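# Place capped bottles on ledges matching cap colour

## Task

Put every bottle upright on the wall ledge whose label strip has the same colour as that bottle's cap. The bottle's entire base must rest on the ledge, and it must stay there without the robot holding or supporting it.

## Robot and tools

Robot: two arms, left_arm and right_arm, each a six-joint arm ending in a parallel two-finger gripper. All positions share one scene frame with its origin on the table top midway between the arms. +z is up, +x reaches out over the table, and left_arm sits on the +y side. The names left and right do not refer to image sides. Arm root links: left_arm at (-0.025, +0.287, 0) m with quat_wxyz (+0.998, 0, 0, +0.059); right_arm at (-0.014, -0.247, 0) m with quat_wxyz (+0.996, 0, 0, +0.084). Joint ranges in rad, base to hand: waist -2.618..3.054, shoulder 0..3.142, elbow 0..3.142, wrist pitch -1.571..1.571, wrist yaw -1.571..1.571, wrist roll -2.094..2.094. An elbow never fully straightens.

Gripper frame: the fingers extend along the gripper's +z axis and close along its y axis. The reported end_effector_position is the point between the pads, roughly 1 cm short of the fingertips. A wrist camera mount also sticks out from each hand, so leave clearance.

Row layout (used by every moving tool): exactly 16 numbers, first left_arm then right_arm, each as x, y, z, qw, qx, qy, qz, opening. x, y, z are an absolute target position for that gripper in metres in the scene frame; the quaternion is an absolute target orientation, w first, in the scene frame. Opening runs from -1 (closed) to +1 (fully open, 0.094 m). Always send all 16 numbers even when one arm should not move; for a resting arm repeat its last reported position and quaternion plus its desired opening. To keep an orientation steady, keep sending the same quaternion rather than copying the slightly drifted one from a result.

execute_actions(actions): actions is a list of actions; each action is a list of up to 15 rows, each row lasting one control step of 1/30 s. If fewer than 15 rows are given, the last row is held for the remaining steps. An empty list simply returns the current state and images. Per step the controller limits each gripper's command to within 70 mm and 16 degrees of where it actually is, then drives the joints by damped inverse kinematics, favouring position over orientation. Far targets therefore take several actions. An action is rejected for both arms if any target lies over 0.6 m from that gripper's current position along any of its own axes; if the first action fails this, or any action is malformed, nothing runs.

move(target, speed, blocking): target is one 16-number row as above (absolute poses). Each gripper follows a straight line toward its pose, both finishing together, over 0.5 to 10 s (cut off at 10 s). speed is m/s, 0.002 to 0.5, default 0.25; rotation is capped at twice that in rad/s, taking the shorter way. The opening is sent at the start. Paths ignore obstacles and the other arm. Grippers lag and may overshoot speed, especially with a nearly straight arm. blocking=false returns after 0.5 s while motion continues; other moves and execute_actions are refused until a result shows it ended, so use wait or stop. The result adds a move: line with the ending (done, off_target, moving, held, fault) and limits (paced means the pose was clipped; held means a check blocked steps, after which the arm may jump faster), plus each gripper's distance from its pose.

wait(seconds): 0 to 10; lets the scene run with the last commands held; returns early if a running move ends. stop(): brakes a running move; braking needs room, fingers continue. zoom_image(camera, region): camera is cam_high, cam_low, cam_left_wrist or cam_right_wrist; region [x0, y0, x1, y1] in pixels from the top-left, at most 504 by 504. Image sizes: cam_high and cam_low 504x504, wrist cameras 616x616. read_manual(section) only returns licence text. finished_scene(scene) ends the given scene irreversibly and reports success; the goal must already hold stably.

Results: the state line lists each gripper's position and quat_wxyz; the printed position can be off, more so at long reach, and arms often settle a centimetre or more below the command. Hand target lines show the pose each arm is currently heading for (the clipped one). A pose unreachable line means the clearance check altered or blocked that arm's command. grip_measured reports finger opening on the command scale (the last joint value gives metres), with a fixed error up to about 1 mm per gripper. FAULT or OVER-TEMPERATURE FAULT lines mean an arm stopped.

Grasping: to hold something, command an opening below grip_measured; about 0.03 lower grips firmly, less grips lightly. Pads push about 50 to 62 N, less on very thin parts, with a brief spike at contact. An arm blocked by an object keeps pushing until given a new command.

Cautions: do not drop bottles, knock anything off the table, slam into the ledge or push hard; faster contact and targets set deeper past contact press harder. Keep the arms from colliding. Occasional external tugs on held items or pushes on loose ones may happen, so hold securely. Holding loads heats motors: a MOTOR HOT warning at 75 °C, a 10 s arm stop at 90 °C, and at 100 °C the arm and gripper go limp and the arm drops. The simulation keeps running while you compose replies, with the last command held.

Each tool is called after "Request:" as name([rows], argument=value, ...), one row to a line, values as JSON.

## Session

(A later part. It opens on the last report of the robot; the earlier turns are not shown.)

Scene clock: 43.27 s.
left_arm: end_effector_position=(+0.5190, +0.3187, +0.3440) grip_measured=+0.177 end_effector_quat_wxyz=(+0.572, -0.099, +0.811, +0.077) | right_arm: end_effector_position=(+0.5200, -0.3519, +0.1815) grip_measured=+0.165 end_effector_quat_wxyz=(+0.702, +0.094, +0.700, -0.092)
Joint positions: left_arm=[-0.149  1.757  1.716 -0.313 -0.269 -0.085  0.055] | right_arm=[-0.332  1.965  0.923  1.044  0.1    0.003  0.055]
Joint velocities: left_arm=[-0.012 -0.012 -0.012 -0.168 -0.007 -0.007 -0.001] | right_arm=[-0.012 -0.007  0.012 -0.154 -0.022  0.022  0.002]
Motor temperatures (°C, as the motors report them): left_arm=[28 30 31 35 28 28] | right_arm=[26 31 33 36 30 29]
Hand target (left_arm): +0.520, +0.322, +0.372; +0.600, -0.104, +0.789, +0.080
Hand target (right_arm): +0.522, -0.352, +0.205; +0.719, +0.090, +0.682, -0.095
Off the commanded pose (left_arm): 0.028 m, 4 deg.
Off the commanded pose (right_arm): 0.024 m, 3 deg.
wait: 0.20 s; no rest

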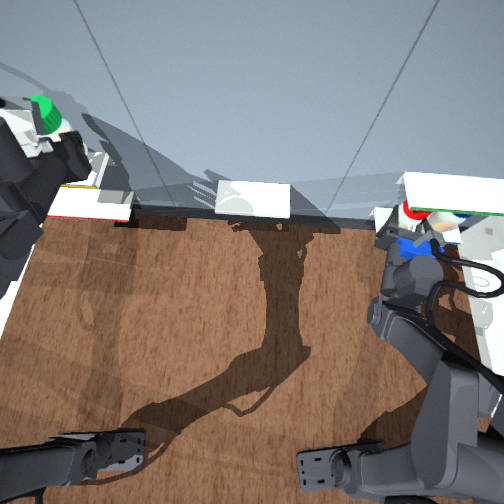

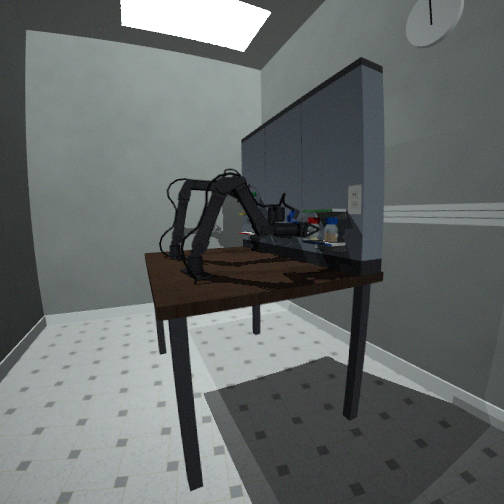

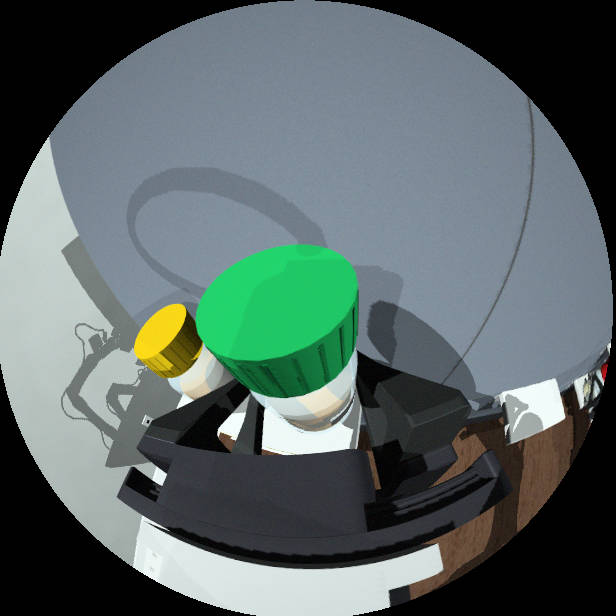

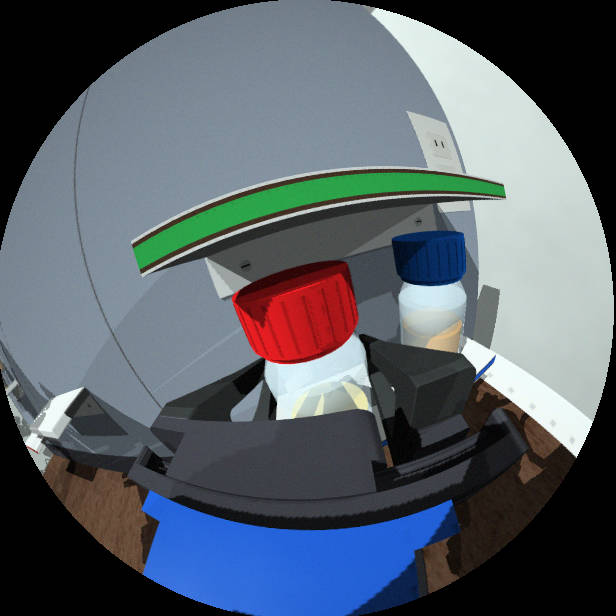

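Request:
execute_actions([
  [[0.518,0.321,0.372,0.60,-0.104,0.789,0.079,0.14,0.522,-0.352,0.209,0.7235,0.0892,0.6777,-0.0952,0.125],[0.514,0.320,0.372,0.60,-0.104,0.789,0.079,0.14,0.521,-0.352,0.213,0.7280,0.0886,0.6730,-0.0958,0.125],[0.509,0.318,0.372,0.60,-0.104,0.789,0.079,0.14,0.518,-0.351,0.214,0.7280,0.0886,0.6730,-0.0958,0.125],[0.503,0.316,0.372,0.60,-0.104,0.789,0.079,0.14,0.514,-0.35,0.214,0.7280,0.0886,0.6730,-0.0958,0.125],[0.496,0.314,0.372,0.60,-0.104,0.789,0.079,0.14,0.509,-0.349,0.214,0.7280,0.0886,0.6730,-0.0958,0.125],[0.489,0.312,0.372,0.60,-0.104,0.789,0.079,0.14,0.503,-0.347,0.214,0.7280,0.0886,0.6730,-0.0958,0.125],[0.482,0.31,0.372,0.60,-0.104,0.789,0.079,0.14,0.496,-0.345,0.214,0.7280,0.0886,0.6730,-0.0958,0.125],[0.475,0.308,0.372,0.60,-0.104,0.789,0.079,0.14,0.489,-0.343,0.214,0.7280,0.0886,0.6730,-0.0958,0.125],[0.468,0.306,0.372,0.60,-0.104,0.789,0.079,0.14,0.482,-0.341,0.214,0.7280,0.0886,0.6730,-0.0958,0.125],[0.461,0.304,0.372,0.60,-0.104,0.789,0.079,0.14,0.475,-0.339,0.214,0.7280,0.0886,0.6730,-0.0958,0.125],[0.454,0.302,0.372,0.60,-0.104,0.789,0.079,0.14,0.468,-0.337,0.214,0.7280,0.0886,0.6730,-0.0958,0.125],[0.447,0.30,0.372,0.60,-0.104,0.789,0.079,0.14,0.461,-0.335,0.214,0.7280,0.0886,0.6730,-0.0958,0.125],[0.44,0.298,0.372,0.60,-0.104,0.789,0.079,0.14,0.454,-0.333,0.214,0.7280,0.0886,0.6730,-0.0958,0.125],[0.433,0.296,0.372,0.60,-0.104,0.789,0.079,0.14,0.447,-0.331,0.214,0.7280,0.0886,0.6730,-0.0958,0.125],[0.426,0.294,0.372,0.60,-0.104,0.789,0.079,0.14,0.44,-0.329,0.214,0.7280,0.0886,0.6730,-0.0958,0.125]],
  [[0.42,0.29,0.368,0.60,-0.104,0.789,0.079,0.14,0.433,-0.326,0.215,0.7280,0.0886,0.6730,-0.0958,0.125],[0.415,0.285,0.363,0.60,-0.104,0.789,0.079,0.14,0.428,-0.321,0.217,0.7280,0.0886,0.6730,-0.0958,0.125],[0.41,0.279,0.357,0.60,-0.104,0.789,0.079,0.14,0.424,-0.315,0.219,0.7280,0.0886,0.6730,-0.0958,0.125],[0.407,0.273,0.35,0.60,-0.104,0.789,0.079,0.14,0.421,-0.308,0.221,0.7280,0.0886,0.6730,-0.0958,0.125],[0.404,0.267,0.343,0.60,-0.104,0.789,0.079,0.14,0.42,-0.30,0.224,0.7280,0.0886,0.6730,-0.0958,0.125],[0.401,0.261,0.336,0.60,-0.104,0.789,0.079,0.14,0.42,-0.292,0.227,0.7280,0.0886,0.6730,-0.0958,0.125],[0.398,0.255,0.329,0.60,-0.104,0.789,0.079,0.14,0.42,-0.284,0.23,0.7280,0.0886,0.6730,-0.0958,0.125]],
])

Request:
move(target=[0.31,0.03,0.08,0.5624,0.2617,0.7601,-0.1937,0.14,0.42,-0.04,0.31,0.7280,-0.0886,0.6730,0.0958,0.125], speed=0.3)

Scene clock: 45.03 s.
left_arm: end_effector_position=(+0.3947, +0.2497, +0.2916) grip_measured=+0.177 end_effector_quat_wxyz=(+0.548, -0.072, +0.829, +0.087) | right_arm: end_effector_position=(+0.4231, -0.2780, +0.2241) grip_measured=+0.165 end_effector_quat_wxyz=(+0.725, +0.079, +0.679, -0.081)
Joint positions: left_arm=[-0.409  1.328  1.151 -0.274 -0.49  -0.153  0.055] | right_arm=[-0.139  1.541  0.536  1.072  0.257 -0.013  0.055]
Joint velocities: left_arm=[-0.007  0.012  0.007  0.154 -0.125 -0.081  0.   ] | right_arm=[-0.007  0.007 -0.007 -0.198  0.198 -0.007 -0.001]
Motor temperatures (°C, as the motors report them): left_arm=[28 30 31 35 28 28] | right_arm=[26 32 33 37 30 29]
Hand target (left_arm): +0.395, +0.256, +0.328; +0.598, -0.104, +0.791, +0.079
Hand target (right_arm): +0.419, -0.284, +0.230; +0.728, +0.088, +0.673, -0.096
Off the commanded pose (left_arm): 0.038 m, 8 deg.
Off the commanded pose (right_arm): 0.009 m, 2 deg.

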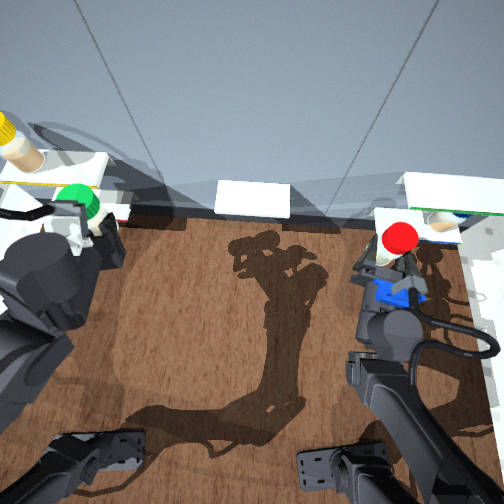

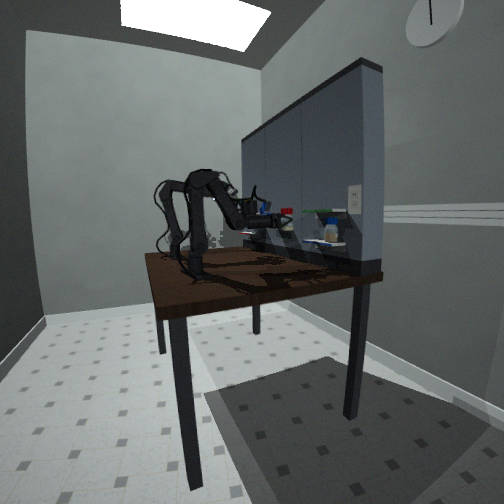

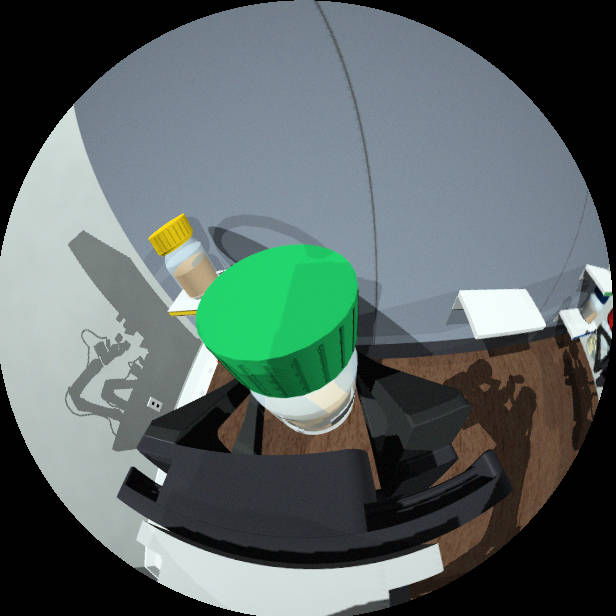

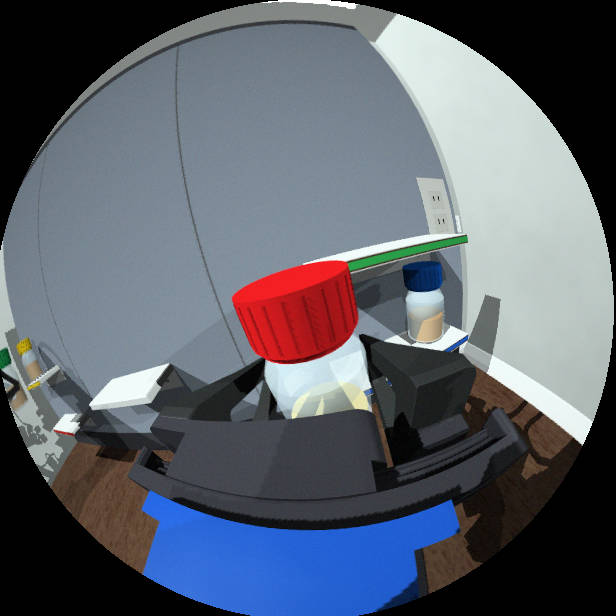

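Scene clock: 47.30 s.
left_arm: end_effector_position=(+0.3033, +0.0382, +0.0653) grip_measured=+0.177 end_effector_quat_wxyz=(+0.540, +0.263, +0.779, -0.180) | right_arm: end_effector_position=(+0.4141, -0.0434, +0.2915) grip_measured=+0.165 end_effector_quat_wxyz=(+0.714, -0.092, +0.688, +0.089)
Joint positions: left_arm=[-0.77   1.748  0.403  0.984 -0.005  0.002  0.055] | right_arm=[ 0.381  1.491  0.845  0.684  0.294 -0.02   0.055]
Joint velocities: left_arm=[ 0.012  0.017 -0.022  0.022 -0.007  0.066 -0.   ] | right_arm=[-0.007  0.012 -0.012 -0.037 -0.022 -0.022 -0.001]
Motor temperatures (°C, as the motors report them): left_arm=[28 30 30 36 28 28] | right_arm=[26 31 33 37 30 29]
Hand target (left_arm): +0.306, +0.032, +0.081; +0.565, +0.263, +0.758, -0.191
Hand target (right_arm): +0.415, -0.040, +0.310; +0.729, -0.090, +0.672, +0.094
Off the commanded pose (left_arm): 0.018 m, 4 deg.
Off the commanded pose (right_arm): 0.020 m, 2 deg.
move: off_target (left_arm, right_arm)

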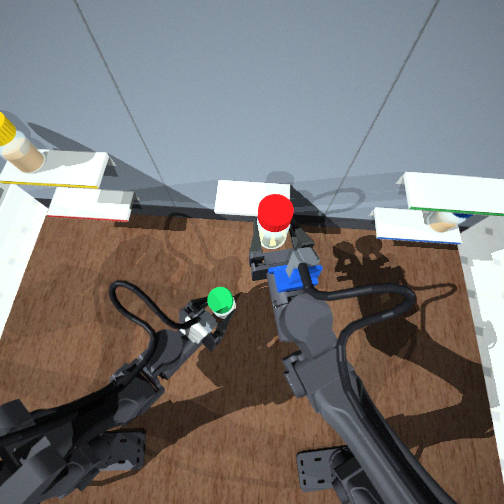

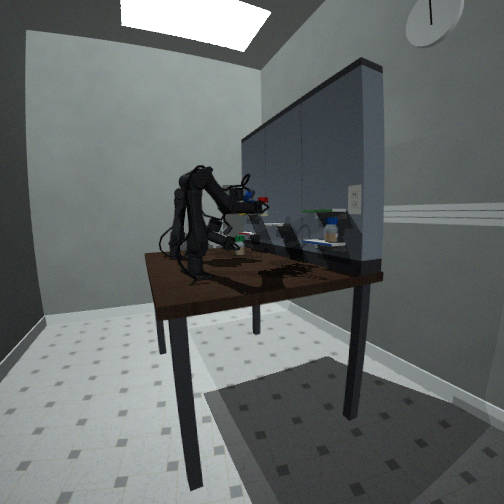

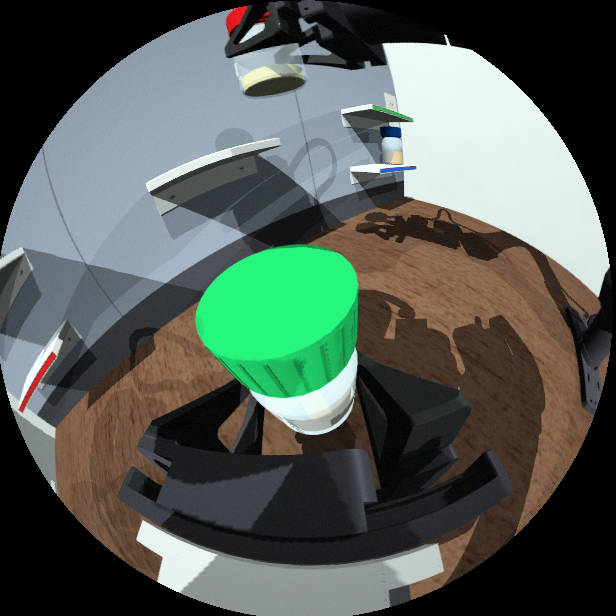

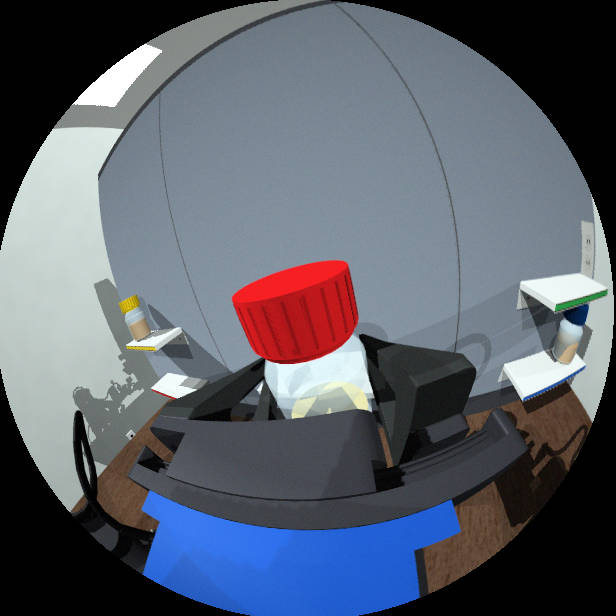

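Request:
execute_actions([
  [[0.307,0.031,0.08,0.5624,0.2617,0.7601,-0.1937,0.14,0.419,-0.039,0.308,0.724,-0.0892,0.6777,0.0952,0.125],[0.308,0.030,0.079,0.5624,0.2617,0.7601,-0.1937,0.14,0.424,-0.037,0.305,0.7192,-0.0898,0.6825,0.0947,0.125],[0.309,0.029,0.078,0.5624,0.2617,0.7601,-0.1937,0.14,0.43,-0.034,0.303,0.7192,-0.0898,0.6825,0.0947,0.125],[0.310,0.029,0.077,0.5624,0.2617,0.7601,-0.1937,0.14,0.437,-0.031,0.301,0.7192,-0.0898,0.6825,0.0947,0.125],[0.311,0.028,0.076,0.5624,0.2617,0.7601,-0.1937,0.14,0.444,-0.028,0.30,0.7192,-0.0898,0.6825,0.0947,0.125],[0.312,0.027,0.075,0.5624,0.2617,0.7601,-0.1937,0.14,0.451,-0.025,0.299,0.7192,-0.0898,0.6825,0.0947,0.125],[0.313,0.026,0.074,0.5624,0.2617,0.7601,-0.1937,0.14,0.458,-0.022,0.298,0.7192,-0.0898,0.6825,0.0947,0.125],[0.314,0.026,0.073,0.5624,0.2617,0.7601,-0.1937,0.14,0.465,-0.019,0.297,0.7192,-0.0898,0.6825,0.0947,0.125],[0.315,0.025,0.072,0.5624,0.2617,0.7601,-0.1937,0.14,0.472,-0.016,0.296,0.7192,-0.0898,0.6825,0.0947,0.125],[0.316,0.024,0.071,0.5624,0.2617,0.7601,-0.1937,0.14,0.479,-0.013,0.295,0.7192,-0.0898,0.6825,0.0947,0.125],[0.317,0.023,0.07,0.5624,0.2617,0.7601,-0.1937,0.14,0.486,-0.01,0.294,0.7192,-0.0898,0.6825,0.0947,0.125],[0.318,0.022,0.069,0.5624,0.2617,0.7601,-0.1937,0.14,0.493,-0.007,0.293,0.7192,-0.0898,0.6825,0.0947,0.125],[0.318,0.022,0.068,0.5624,0.2617,0.7601,-0.1937,0.14,0.50,-0.004,0.292,0.7192,-0.0898,0.6825,0.0947,0.125],[0.318,0.022,0.067,0.5624,0.2617,0.7601,-0.1937,0.14,0.506,-0.002,0.291,0.7192,-0.0898,0.6825,0.0947,0.125],[0.318,0.022,0.066,0.5624,0.2617,0.7601,-0.1937,0.14,0.511,0.0,0.29,0.7192,-0.0898,0.6825,0.0947,0.125]],
  [[0.318,0.022,0.065,0.5624,0.2617,0.7601,-0.1937,0.14,0.515,0.002,0.289,0.7192,-0.0898,0.6825,0.0947,0.125],[0.318,0.022,0.064,0.5624,0.2617,0.7601,-0.1937,0.14,0.518,0.003,0.288,0.7192,-0.0898,0.6825,0.0947,0.125],[0.318,0.022,0.063,0.5624,0.2617,0.7601,-0.1937,0.14,0.52,0.004,0.287,0.7192,-0.0898,0.6825,0.0947,0.125],[0.318,0.022,0.062,0.5624,0.2617,0.7601,-0.1937,0.14,0.521,0.005,0.285,0.7192,-0.0898,0.6825,0.0947,0.125],[0.318,0.022,0.061,0.5624,0.2617,0.7601,-0.1937,0.14,0.521,0.005,0.283,0.7192,-0.0898,0.6825,0.0947,0.125],[0.318,0.022,0.06,0.5624,0.2617,0.7601,-0.1937,0.14,0.521,0.005,0.281,0.7192,-0.0898,0.6825,0.0947,0.125],[0.318,0.022,0.059,0.5624,0.2617,0.7601,-0.1937,0.14,0.521,0.005,0.279,0.7192,-0.0898,0.6825,0.0947,0.125],[0.318,0.022,0.058,0.5624,0.2617,0.7601,-0.1937,0.14,0.521,0.005,0.277,0.7192,-0.0898,0.6825,0.0947,0.125],[0.318,0.022,0.057,0.5624,0.2617,0.7601,-0.1937,0.14,0.521,0.005,0.275,0.7192,-0.0898,0.6825,0.0947,0.125],[0.318,0.022,0.056,0.5624,0.2617,0.7601,-0.1937,0.14,0.521,0.005,0.273,0.7192,-0.0898,0.6825,0.0947,0.125],[0.318,0.022,0.055,0.5624,0.2617,0.7601,-0.1937,0.14,0.521,0.005,0.271,0.7192,-0.0898,0.6825,0.0947,0.125],[0.317,0.023,0.052,0.556,0.2633,0.765,-0.1914,0.14,0.521,0.005,0.269,0.7192,-0.0898,0.6825,0.0947,0.125],[0.316,0.024,0.049,0.549,0.265,0.77,-0.189,0.14,0.521,0.005,0.267,0.7192,-0.0898,0.6825,0.0947,0.125],[0.315,0.025,0.045,0.542,0.2667,0.7745,-0.1868,0.14,0.521,0.005,0.265,0.7192,-0.0898,0.6825,0.0947,0.125],[0.314,0.026,0.041,0.5355,0.2683,0.7792,-0.1844,0.14,0.521,0.005,0.263,0.7192,-0.0898,0.6825,0.0947,0.125]],
  [[0.314,0.026,0.041,0.5355,0.2683,0.7792,-0.1844,0.14,0.521,0.005,0.261,0.7192,-0.0898,0.6825,0.0947,0.125],[0.314,0.026,0.041,0.5355,0.2683,0.7792,-0.1844,0.14,0.521,0.005,0.258,0.715,-0.0904,0.687,0.094,0.125],[0.314,0.026,0.041,0.5355,0.2683,0.7792,-0.1844,0.14,0.521,0.005,0.255,0.711,-0.091,0.691,0.0935,0.125],[0.314,0.026,0.041,0.5355,0.2683,0.7792,-0.1844,0.14,0.521,0.005,0.252,0.707,-0.0915,0.695,0.093,0.125]],
])

Request:
zoom_image(camera="cam_low", region=[170, 160, 330, 290])

Scene clock: 50.57 s.
left_arm: end_effector_position=(+0.3107, +0.0318, +0.0411) grip_measured=+0.177 end_effector_quat_wxyz=(+0.538, +0.265, +0.780, -0.180) | right_arm: end_effector_position=(+0.5183, +0.0074, +0.2532) grip_measured=+0.165 end_effector_quat_wxyz=(+0.705, -0.094, +0.697, +0.089)
Joint positions: left_arm=[-0.77   1.907  0.43   1.113 -0.002  0.003  0.055] | right_arm=[ 0.353  1.96   1.257  0.714  0.261 -0.012  0.055]
Joint velocities: left_arm=[ 0.012 -0.007  0.002  0.066  0.037 -0.037 -0.   ] | right_arm=[-0.012  0.007 -0.002 -0.066 -0.022 -0.022  0.   ]
Motor temperatures (°C, as the motors report them): left_arm=[28 30 30 36 28 28] | right_arm=[26 31 34 37 30 29]
Hand target (left_arm): +0.314, +0.026, +0.041; +0.536, +0.268, +0.779, -0.184
Hand target (right_arm): +0.521, +0.005, +0.252; +0.707, -0.092, +0.695, +0.093
Off the commanded pose (left_arm): 0.007 m, 1 deg.
Off the commanded pose (right_arm): 0.004 m, 1 deg.

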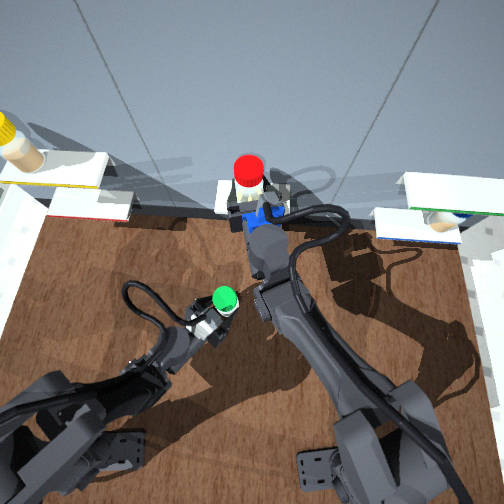

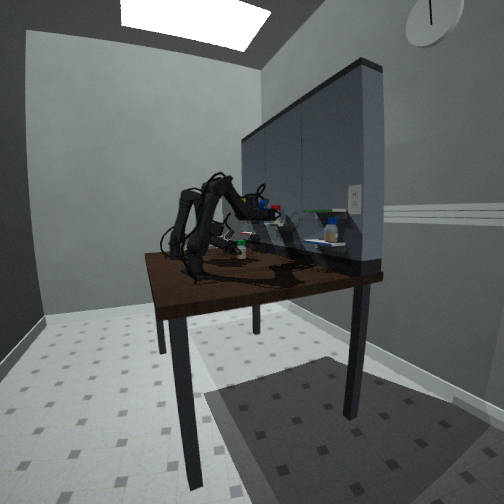

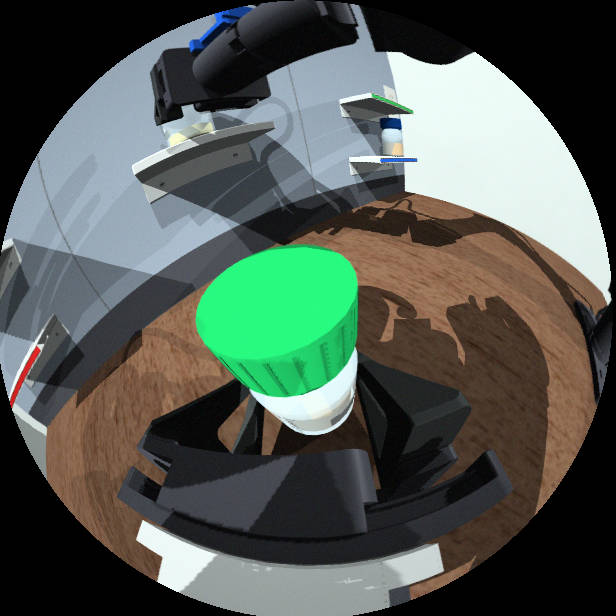

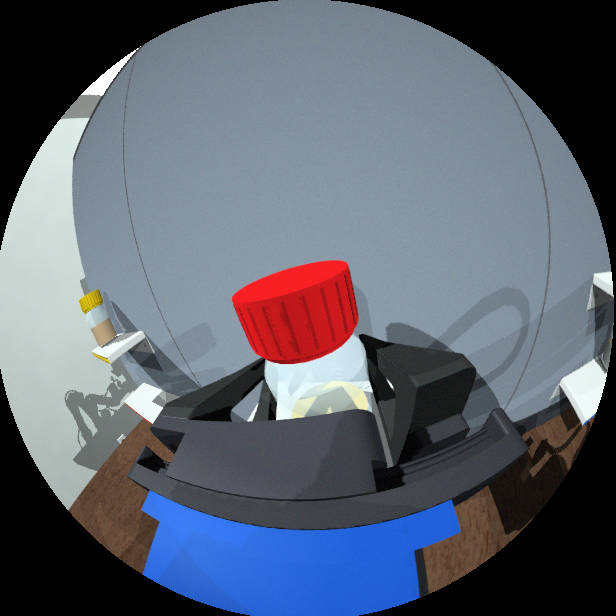

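Region (170, 160, 330, 290) of cam_low's 504x504 image, scaled by 3.150, with more detail than that image has; it fills the top 410 rows of this view, and the rest is white.

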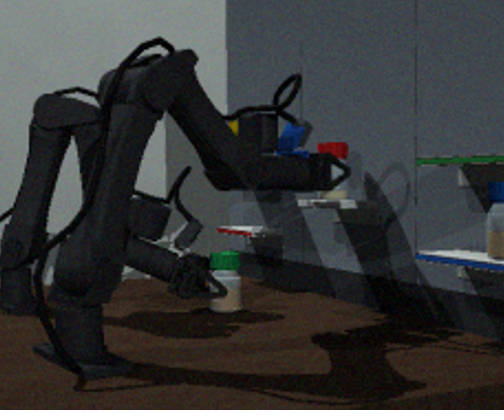

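Request:
execute_actions([
  [[0.311,0.031,0.042,0.5355,0.2683,0.7792,-0.1844,0.19,0.519,0.007,0.255,0.707,-0.0915,0.695,0.093,0.18],[0.311,0.031,0.042,0.5355,0.2683,0.7792,-0.1844,0.3,0.519,0.007,0.255,0.707,-0.0915,0.695,0.093,0.3],[0.311,0.031,0.042,0.5355,0.2683,0.7792,-0.1844,0.8,0.519,0.007,0.255,0.707,-0.0915,0.695,0.093,0.65],[0.311,0.031,0.042,0.5355,0.2683,0.7792,-0.1844,0.8,0.519,0.007,0.255,0.707,-0.0915,0.695,0.093,0.65],[0.311,0.031,0.042,0.5355,0.2683,0.7792,-0.1844,0.8,0.519,0.007,0.255,0.707,-0.0915,0.695,0.093,0.65],[0.311,0.031,0.042,0.5355,0.2683,0.7792,-0.1844,0.8,0.519,0.007,0.255,0.707,-0.0915,0.695,0.093,0.65],[0.308,0.033,0.044,0.5355,0.2683,0.7792,-0.1844,0.8,0.515,0.006,0.255,0.707,-0.0915,0.695,0.093,0.65],[0.304,0.036,0.046,0.5355,0.2683,0.7792,-0.1844,0.8,0.509,0.004,0.256,0.707,-0.0915,0.695,0.093,0.65],[0.299,0.04,0.049,0.5355,0.2683,0.7792,-0.1844,0.8,0.502,0.002,0.256,0.707,-0.0915,0.695,0.093,0.65],[0.294,0.044,0.052,0.5355,0.2683,0.7792,-0.1844,0.8,0.495,0.0,0.256,0.707,-0.0915,0.695,0.093,0.65],[0.289,0.048,0.055,0.5355,0.2683,0.7792,-0.1844,0.8,0.488,-0.002,0.256,0.707,-0.0915,0.695,0.093,0.65],[0.284,0.052,0.058,0.5355,0.2683,0.7792,-0.1844,0.8,0.481,-0.004,0.256,0.707,-0.0915,0.695,0.093,0.65],[0.279,0.056,0.061,0.5355,0.2683,0.7792,-0.1844,0.8,0.474,-0.006,0.256,0.707,-0.0915,0.695,0.093,0.65],[0.274,0.06,0.064,0.5355,0.2683,0.7792,-0.1844,0.8,0.467,-0.008,0.256,0.707,-0.0915,0.695,0.093,0.65],[0.269,0.064,0.067,0.5355,0.2683,0.7792,-0.1844,0.8,0.46,-0.01,0.256,0.707,-0.0915,0.695,0.093,0.65]],
  [[0.264,0.068,0.07,0.5355,0.2683,0.7792,-0.1844,0.8,0.453,-0.012,0.256,0.707,-0.0915,0.695,0.093,0.65],[0.26,0.072,0.074,0.5355,0.2683,0.7792,-0.1844,0.8,0.446,-0.014,0.256,0.707,-0.0915,0.695,0.093,0.65],[0.257,0.076,0.079,0.5355,0.2683,0.7792,-0.1844,0.8,0.439,-0.017,0.256,0.707,-0.0915,0.695,0.093,0.65],[0.255,0.08,0.085,0.5355,0.2683,0.7792,-0.1844,0.8,0.432,-0.02,0.255,0.707,-0.0915,0.695,0.093,0.65],[0.255,0.085,0.092,0.5355,0.2683,0.7792,-0.1844,0.8,0.425,-0.024,0.253,0.707,-0.0915,0.695,0.093,0.65],[0.255,0.09,0.099,0.5355,0.2683,0.7792,-0.1844,0.8,0.418,-0.028,0.25,0.707,-0.0915,0.695,0.093,0.65],[0.256,0.095,0.106,0.5355,0.2683,0.7792,-0.1844,0.8,0.411,-0.032,0.247,0.707,-0.0915,0.695,0.093,0.65],[0.257,0.10,0.113,0.5355,0.2683,0.7792,-0.1844,0.8,0.404,-0.036,0.244,0.707,-0.0915,0.695,0.093,0.65],[0.258,0.105,0.12,0.5355,0.2683,0.7792,-0.1844,0.8,0.397,-0.04,0.241,0.707,-0.0915,0.695,0.093,0.65],[0.259,0.11,0.127,0.5355,0.2683,0.7792,-0.1844,0.8,0.39,-0.044,0.238,0.707,-0.0915,0.695,0.093,0.65]],
])

Request:
move(target=[0.32,0.17,0.23,0.6964,0.1228,0.6964,-0.1228,0.8,0.265,-0.07,0.14,0.5373,-0.2869,0.7673,0.2009,1], speed=0.3)

Request:
move(target=[0.447,0.022,0.252,0.6964,0.1228,0.6964,-0.1228,0.8,0.262,-0.004,0.065,0.5373,-0.2869,0.7673,0.2009,1], speed=0.3)

Scene clock: 52.47 s.
left_arm: end_effector_position=(+0.2644, +0.1125, +0.1410) grip_measured=+0.797 end_effector_quat_wxyz=(+0.587, +0.241, +0.750, -0.184) | right_arm: end_effector_position=(+0.3970, -0.0456, +0.2348) grip_measured=+0.647 end_effector_quat_wxyz=(+0.702, -0.096, +0.700, +0.089)
Joint positions: left_arm=[-0.59   1.078  0.202  0.629  0.138  0.042  0.084] | right_arm=[ 0.403  1.535  0.667  0.87   0.31  -0.011  0.077]
Joint velocities: left_arm=[ 0.081 -0.183  0.183 -0.945  0.242  0.081  0.001] | right_arm=[-0.017  0.007 -0.032  0.081  0.066 -0.066  0.   ]
Motor temperatures (°C, as the motors report them): left_arm=[28 29 30 36 28 28] | right_arm=[26 32 34 37 30 29]
Hand target (left_arm): +0.258, +0.111, +0.127; +0.545, +0.263, +0.773, -0.188
Hand target (right_arm): +0.391, -0.045, +0.238; +0.707, -0.092, +0.695, +0.093
Off the commanded pose (left_arm): 0.015 m, 7 deg.
Off the commanded pose (right_arm): 0.008 m, 1 deg.

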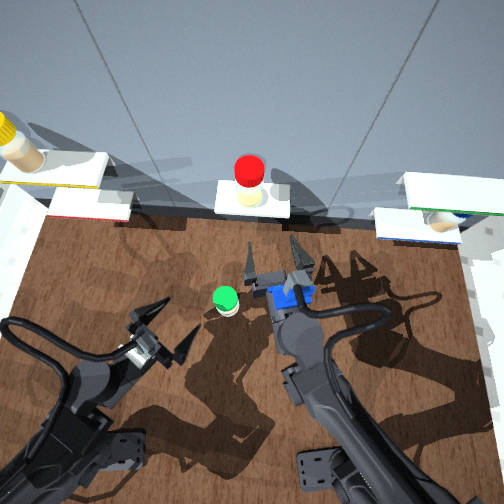

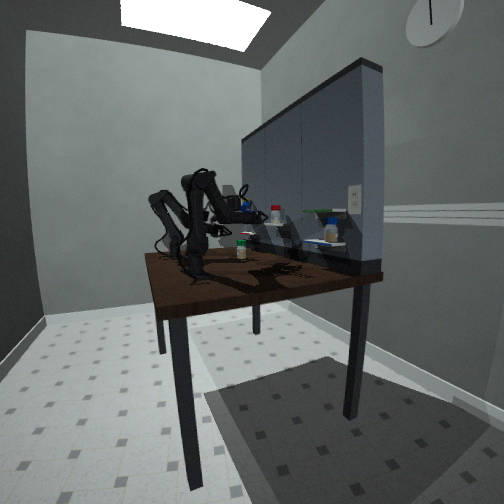

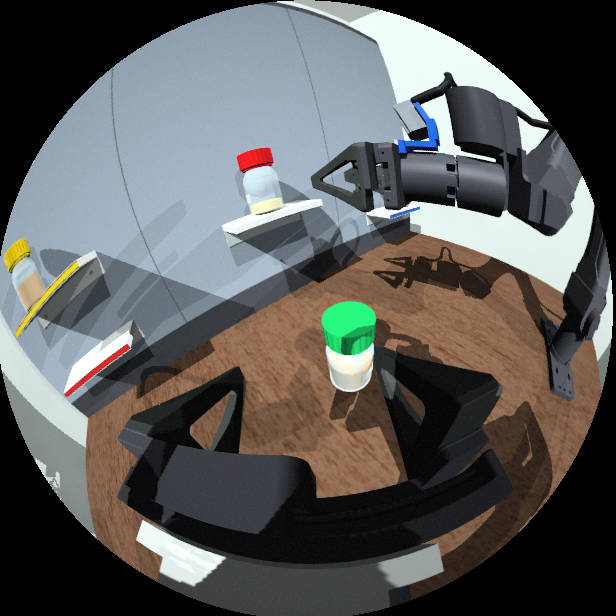

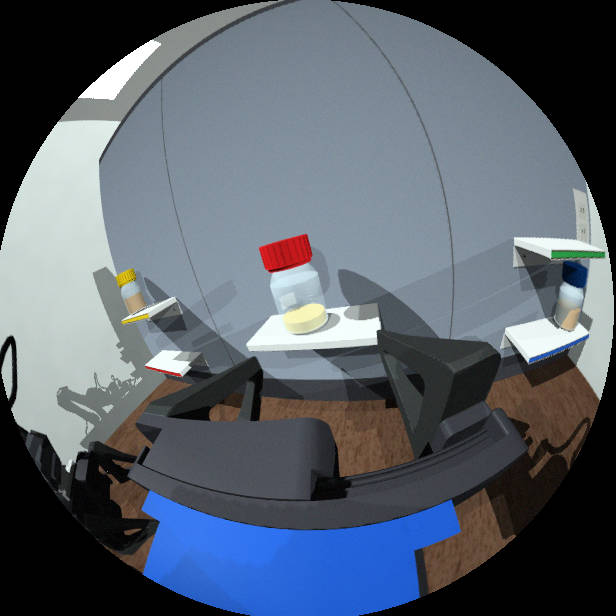

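Scene clock: 54.23 s.
left_arm: end_effector_position=(+0.3139, +0.1667, +0.2180) grip_measured=+0.797 end_effector_quat_wxyz=(+0.686, +0.134, +0.705, -0.122) | right_arm: end_effector_position=(+0.2693, -0.0691, +0.1453) grip_measured=+1.000 end_effector_quat_wxyz=(+0.544, -0.284, +0.763, +0.203)
Joint positions: left_arm=[-0.443  1.064  0.31   0.724  0.038  0.013  0.084] | right_arm=[ 0.233  1.009  0.297  0.365 -0.294 -0.105  0.094]
Joint velocities: left_arm=[ 0.002 -0.002  0.007 -0.007  0.051 -0.037 -0.   ] | right_arm=[ 0.002 -0.007  0.007 -0.095 -0.037 -0.051  0.   ]
Motor temperatures (°C, as the motors report them): left_arm=[28 29 30 36 28 28] | right_arm=[26 31 34 37 30 29]
Hand target (left_arm): +0.321, +0.169, +0.230; +0.696, +0.123, +0.697, -0.121
Hand target (right_arm): +0.265, -0.072, +0.141; +0.538, -0.287, +0.767, +0.201
Off the commanded pose (left_arm): 0.014 m, 2 deg.
Off the commanded pose (right_arm): 0.007 m, 1 deg.
move: off_target (left_arm)

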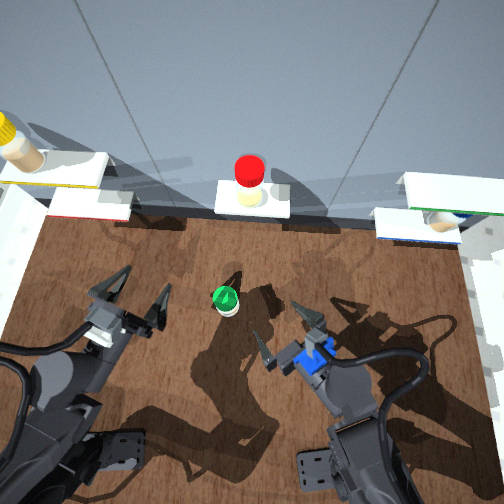

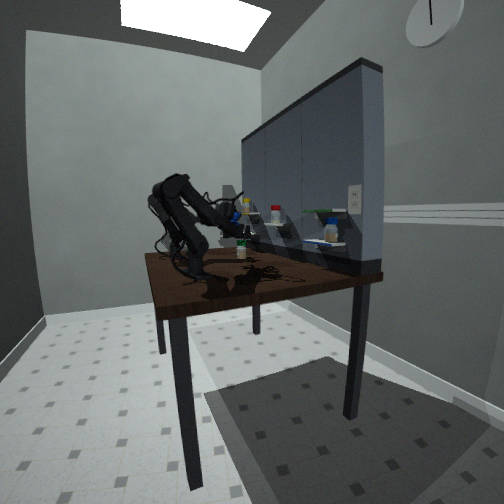

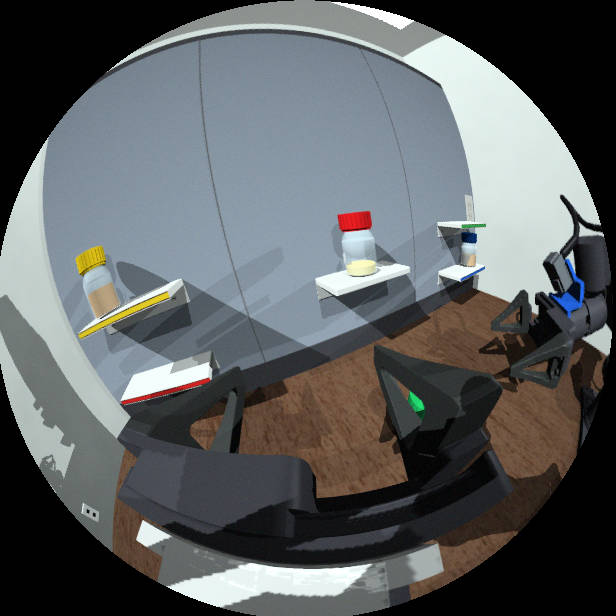

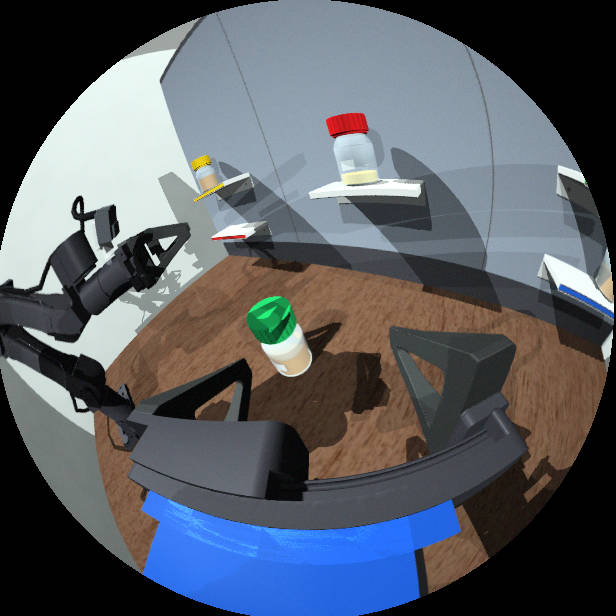

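Scene clock: 55.77 s.
left_arm: end_effector_position=(+0.4430, +0.0256, +0.2421) grip_measured=+0.797 end_effector_quat_wxyz=(+0.690, +0.130, +0.702, -0.117) | right_arm: end_effector_position=(+0.2700, +0.0010, +0.0796) grip_measured=+1.000 end_effector_quat_wxyz=(+0.556, -0.285, +0.754, +0.205)
Joint positions: left_arm=[-0.707  1.78   1.     0.761 -0.239  0.01   0.084] | right_arm=[ 0.544  1.62   0.247  1.07  -0.001 -0.008  0.094]
Joint velocities: left_arm=[-0.012  0.002  0.002 -0.037  0.051 -0.007  0.001] | right_arm=[-0.007  0.002  0.002  0.11  -0.007 -0.007  0.   ]
Motor temperatures (°C, as the motors report them): left_arm=[28 29 30 36 28 28] | right_arm=[26 31 33 37 30 29]
Hand target (left_arm): +0.446, +0.022, +0.252; +0.697, +0.123, +0.696, -0.122
Hand target (right_arm): +0.261, -0.004, +0.064; +0.538, -0.288, +0.767, +0.199
Off the commanded pose (left_arm): 0.011 m, 1 deg.
Off the commanded pose (right_arm): 0.017 m, 3 deg.
move: off_target (left_arm, right_arm)

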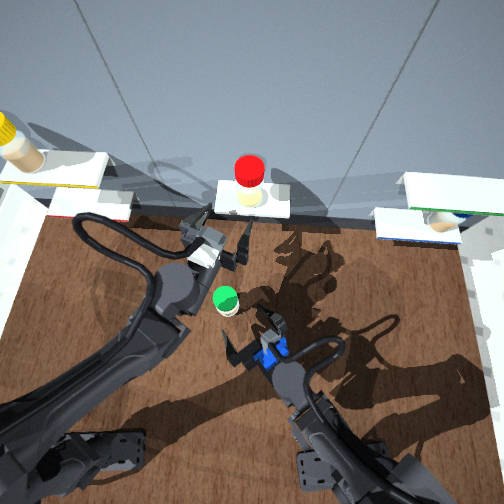

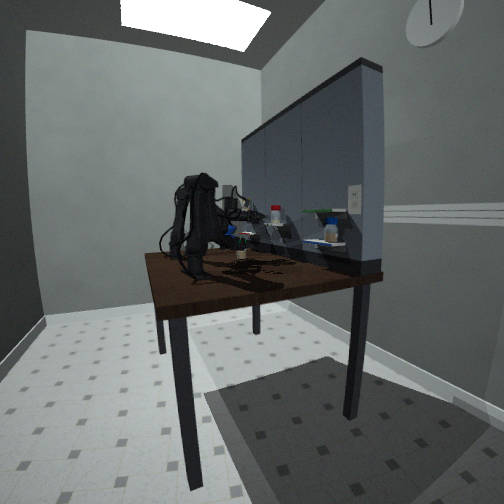

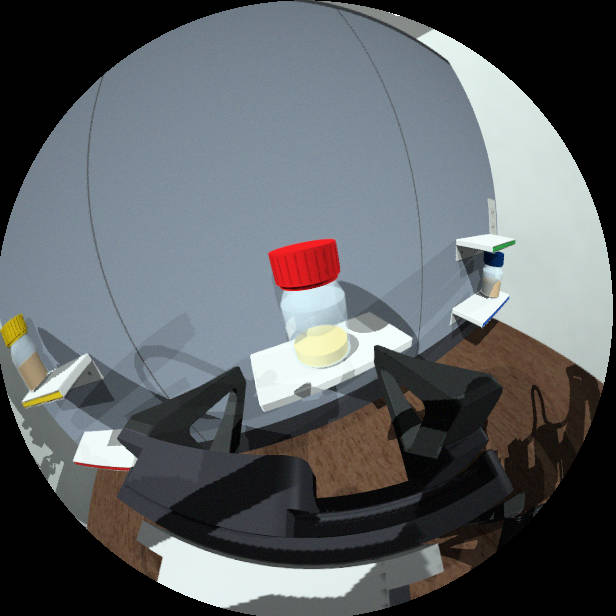

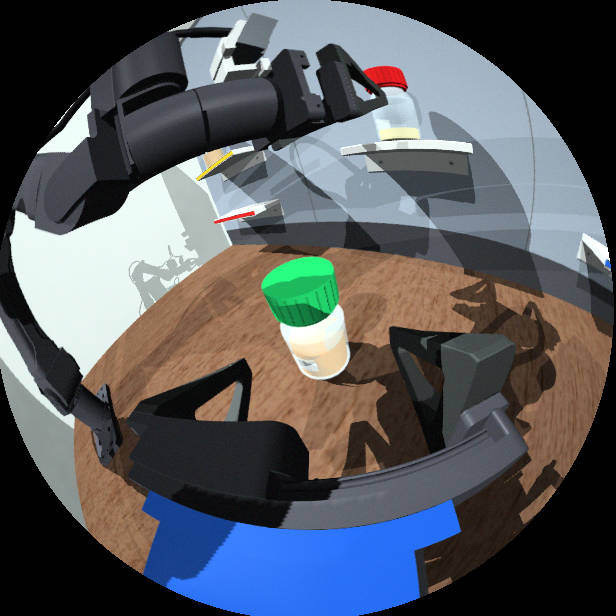

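Request:
move(target=[0.52,-0.007,0.255,0.6964,0.1228,0.6964,-0.1228,0.7,0.318,0.048,0.05,0.5373,-0.2869,0.7673,0.2009,0.8], speed=0.12)

Scene clock: 57.13 s.
left_arm: end_effector_position=(+0.5142, -0.0083, +0.2448) grip_measured=+0.703 end_effector_quat_wxyz=(+0.691, +0.129, +0.702, -0.117) | right_arm: end_effector_position=(+0.3153, +0.0437, +0.0547) grip_measured=+0.803 end_effector_quat_wxyz=(+0.545, -0.287, +0.761, +0.203)
Joint positions: left_arm=[-0.682  2.042  1.375  0.647 -0.214  0.01   0.08 ] | right_arm=[ 0.553  1.906  0.491  1.085  0.005 -0.002  0.085]
Joint velocities: left_arm=[ 0.007 -0.002  0.002 -0.037  0.022  0.022 -0.001] | right_arm=[-0.027 -0.002 -0.012 -0.022 -0.007 -0.051 -0.   ]
Motor temperatures (°C, as the motors report them): left_arm=[28 29 30 36 28 28] | right_arm=[26 31 33 37 30 29]
Hand target (left_arm): +0.520, -0.007, +0.255; +0.697, +0.123, +0.696, -0.123
Hand target (right_arm): +0.317, +0.048, +0.050; +0.538, -0.287, +0.767, +0.201
Off the commanded pose (left_arm): 0.012 m, 1 deg.
Off the commanded pose (right_arm): 0.007 m, 1 deg.
move: off_target (left_arm)

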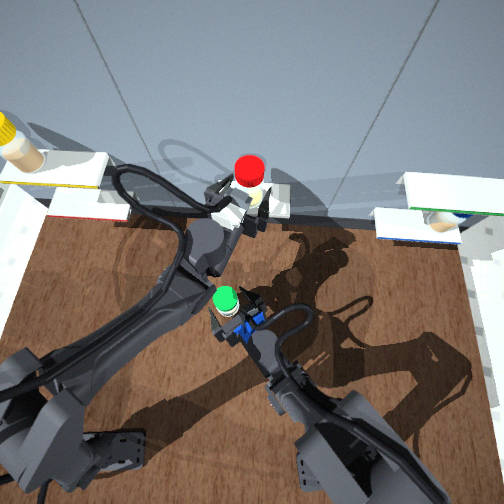

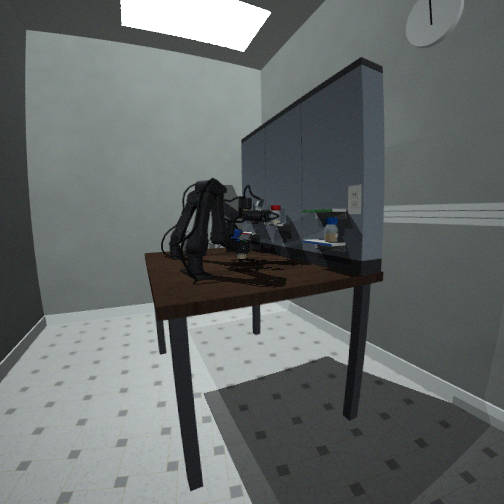

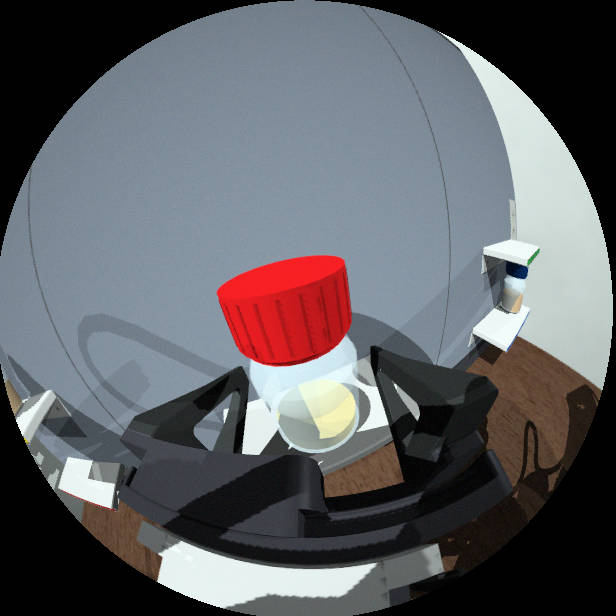

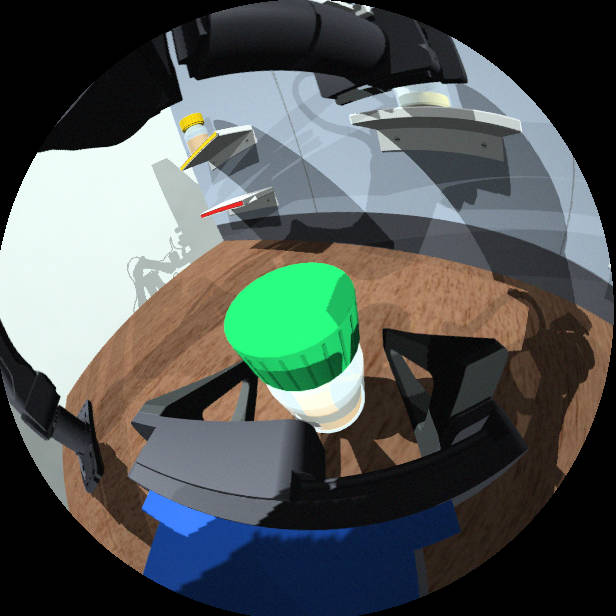

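Request:
execute_actions(actions=[])

Scene clock: 57.73 s.
left_arm: end_effector_position=(+0.5142, -0.0083, +0.2445) grip_measured=+0.703 end_effector_quat_wxyz=(+0.690, +0.129, +0.702, -0.117) | right_arm: end_effector_position=(+0.3153, +0.0437, +0.0547) grip_measured=+0.803 end_effector_quat_wxyz=(+0.545, -0.287, +0.761, +0.203)
Joint positions: left_arm=[-0.682  2.042  1.375  0.646 -0.214  0.01   0.08 ] | right_arm=[ 0.553  1.906  0.491  1.085  0.005 -0.002  0.085]
Joint velocities: left_arm=[-0.007  0.002 -0.007 -0.022  0.007 -0.022  0.   ] | right_arm=[-0.007 -0.012 -0.032  0.022 -0.022  0.007  0.001]
Motor temperatures (°C, as the motors report them): left_arm=[28 29 30 36 28 28] | right_arm=[26 31 33 37 30 29]
Hand target (left_arm): +0.520, -0.007, +0.255; +0.697, +0.123, +0.696, -0.123
Hand target (right_arm): +0.317, +0.048, +0.050; +0.538, -0.287, +0.767, +0.201
Off the commanded pose (left_arm): 0.012 m, 1 deg.
Off the commanded pose (right_arm): 0.007 m, 1 deg.

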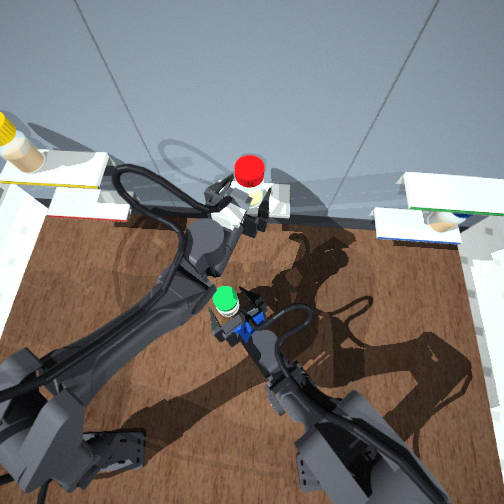

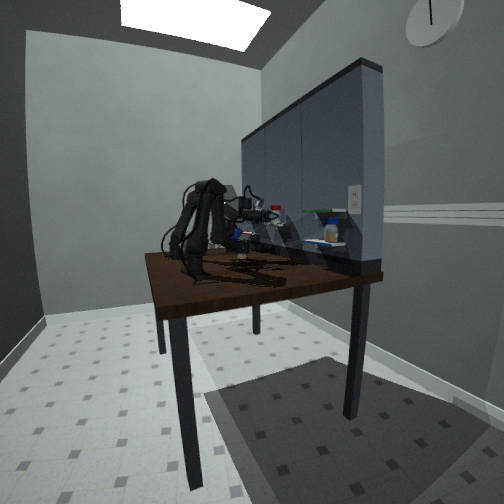

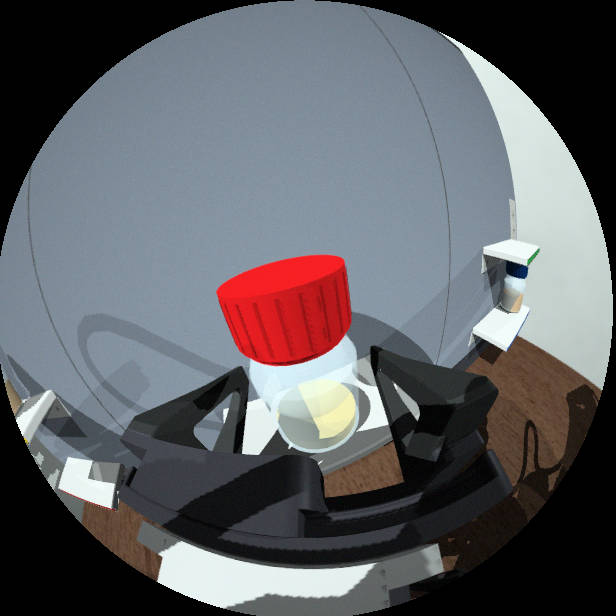

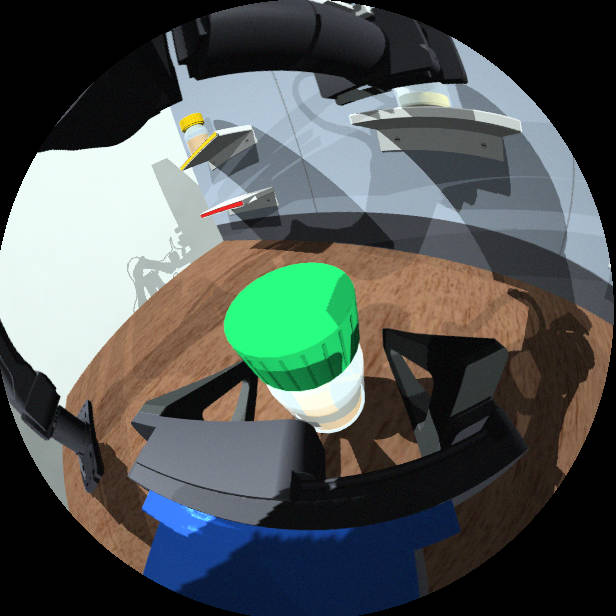

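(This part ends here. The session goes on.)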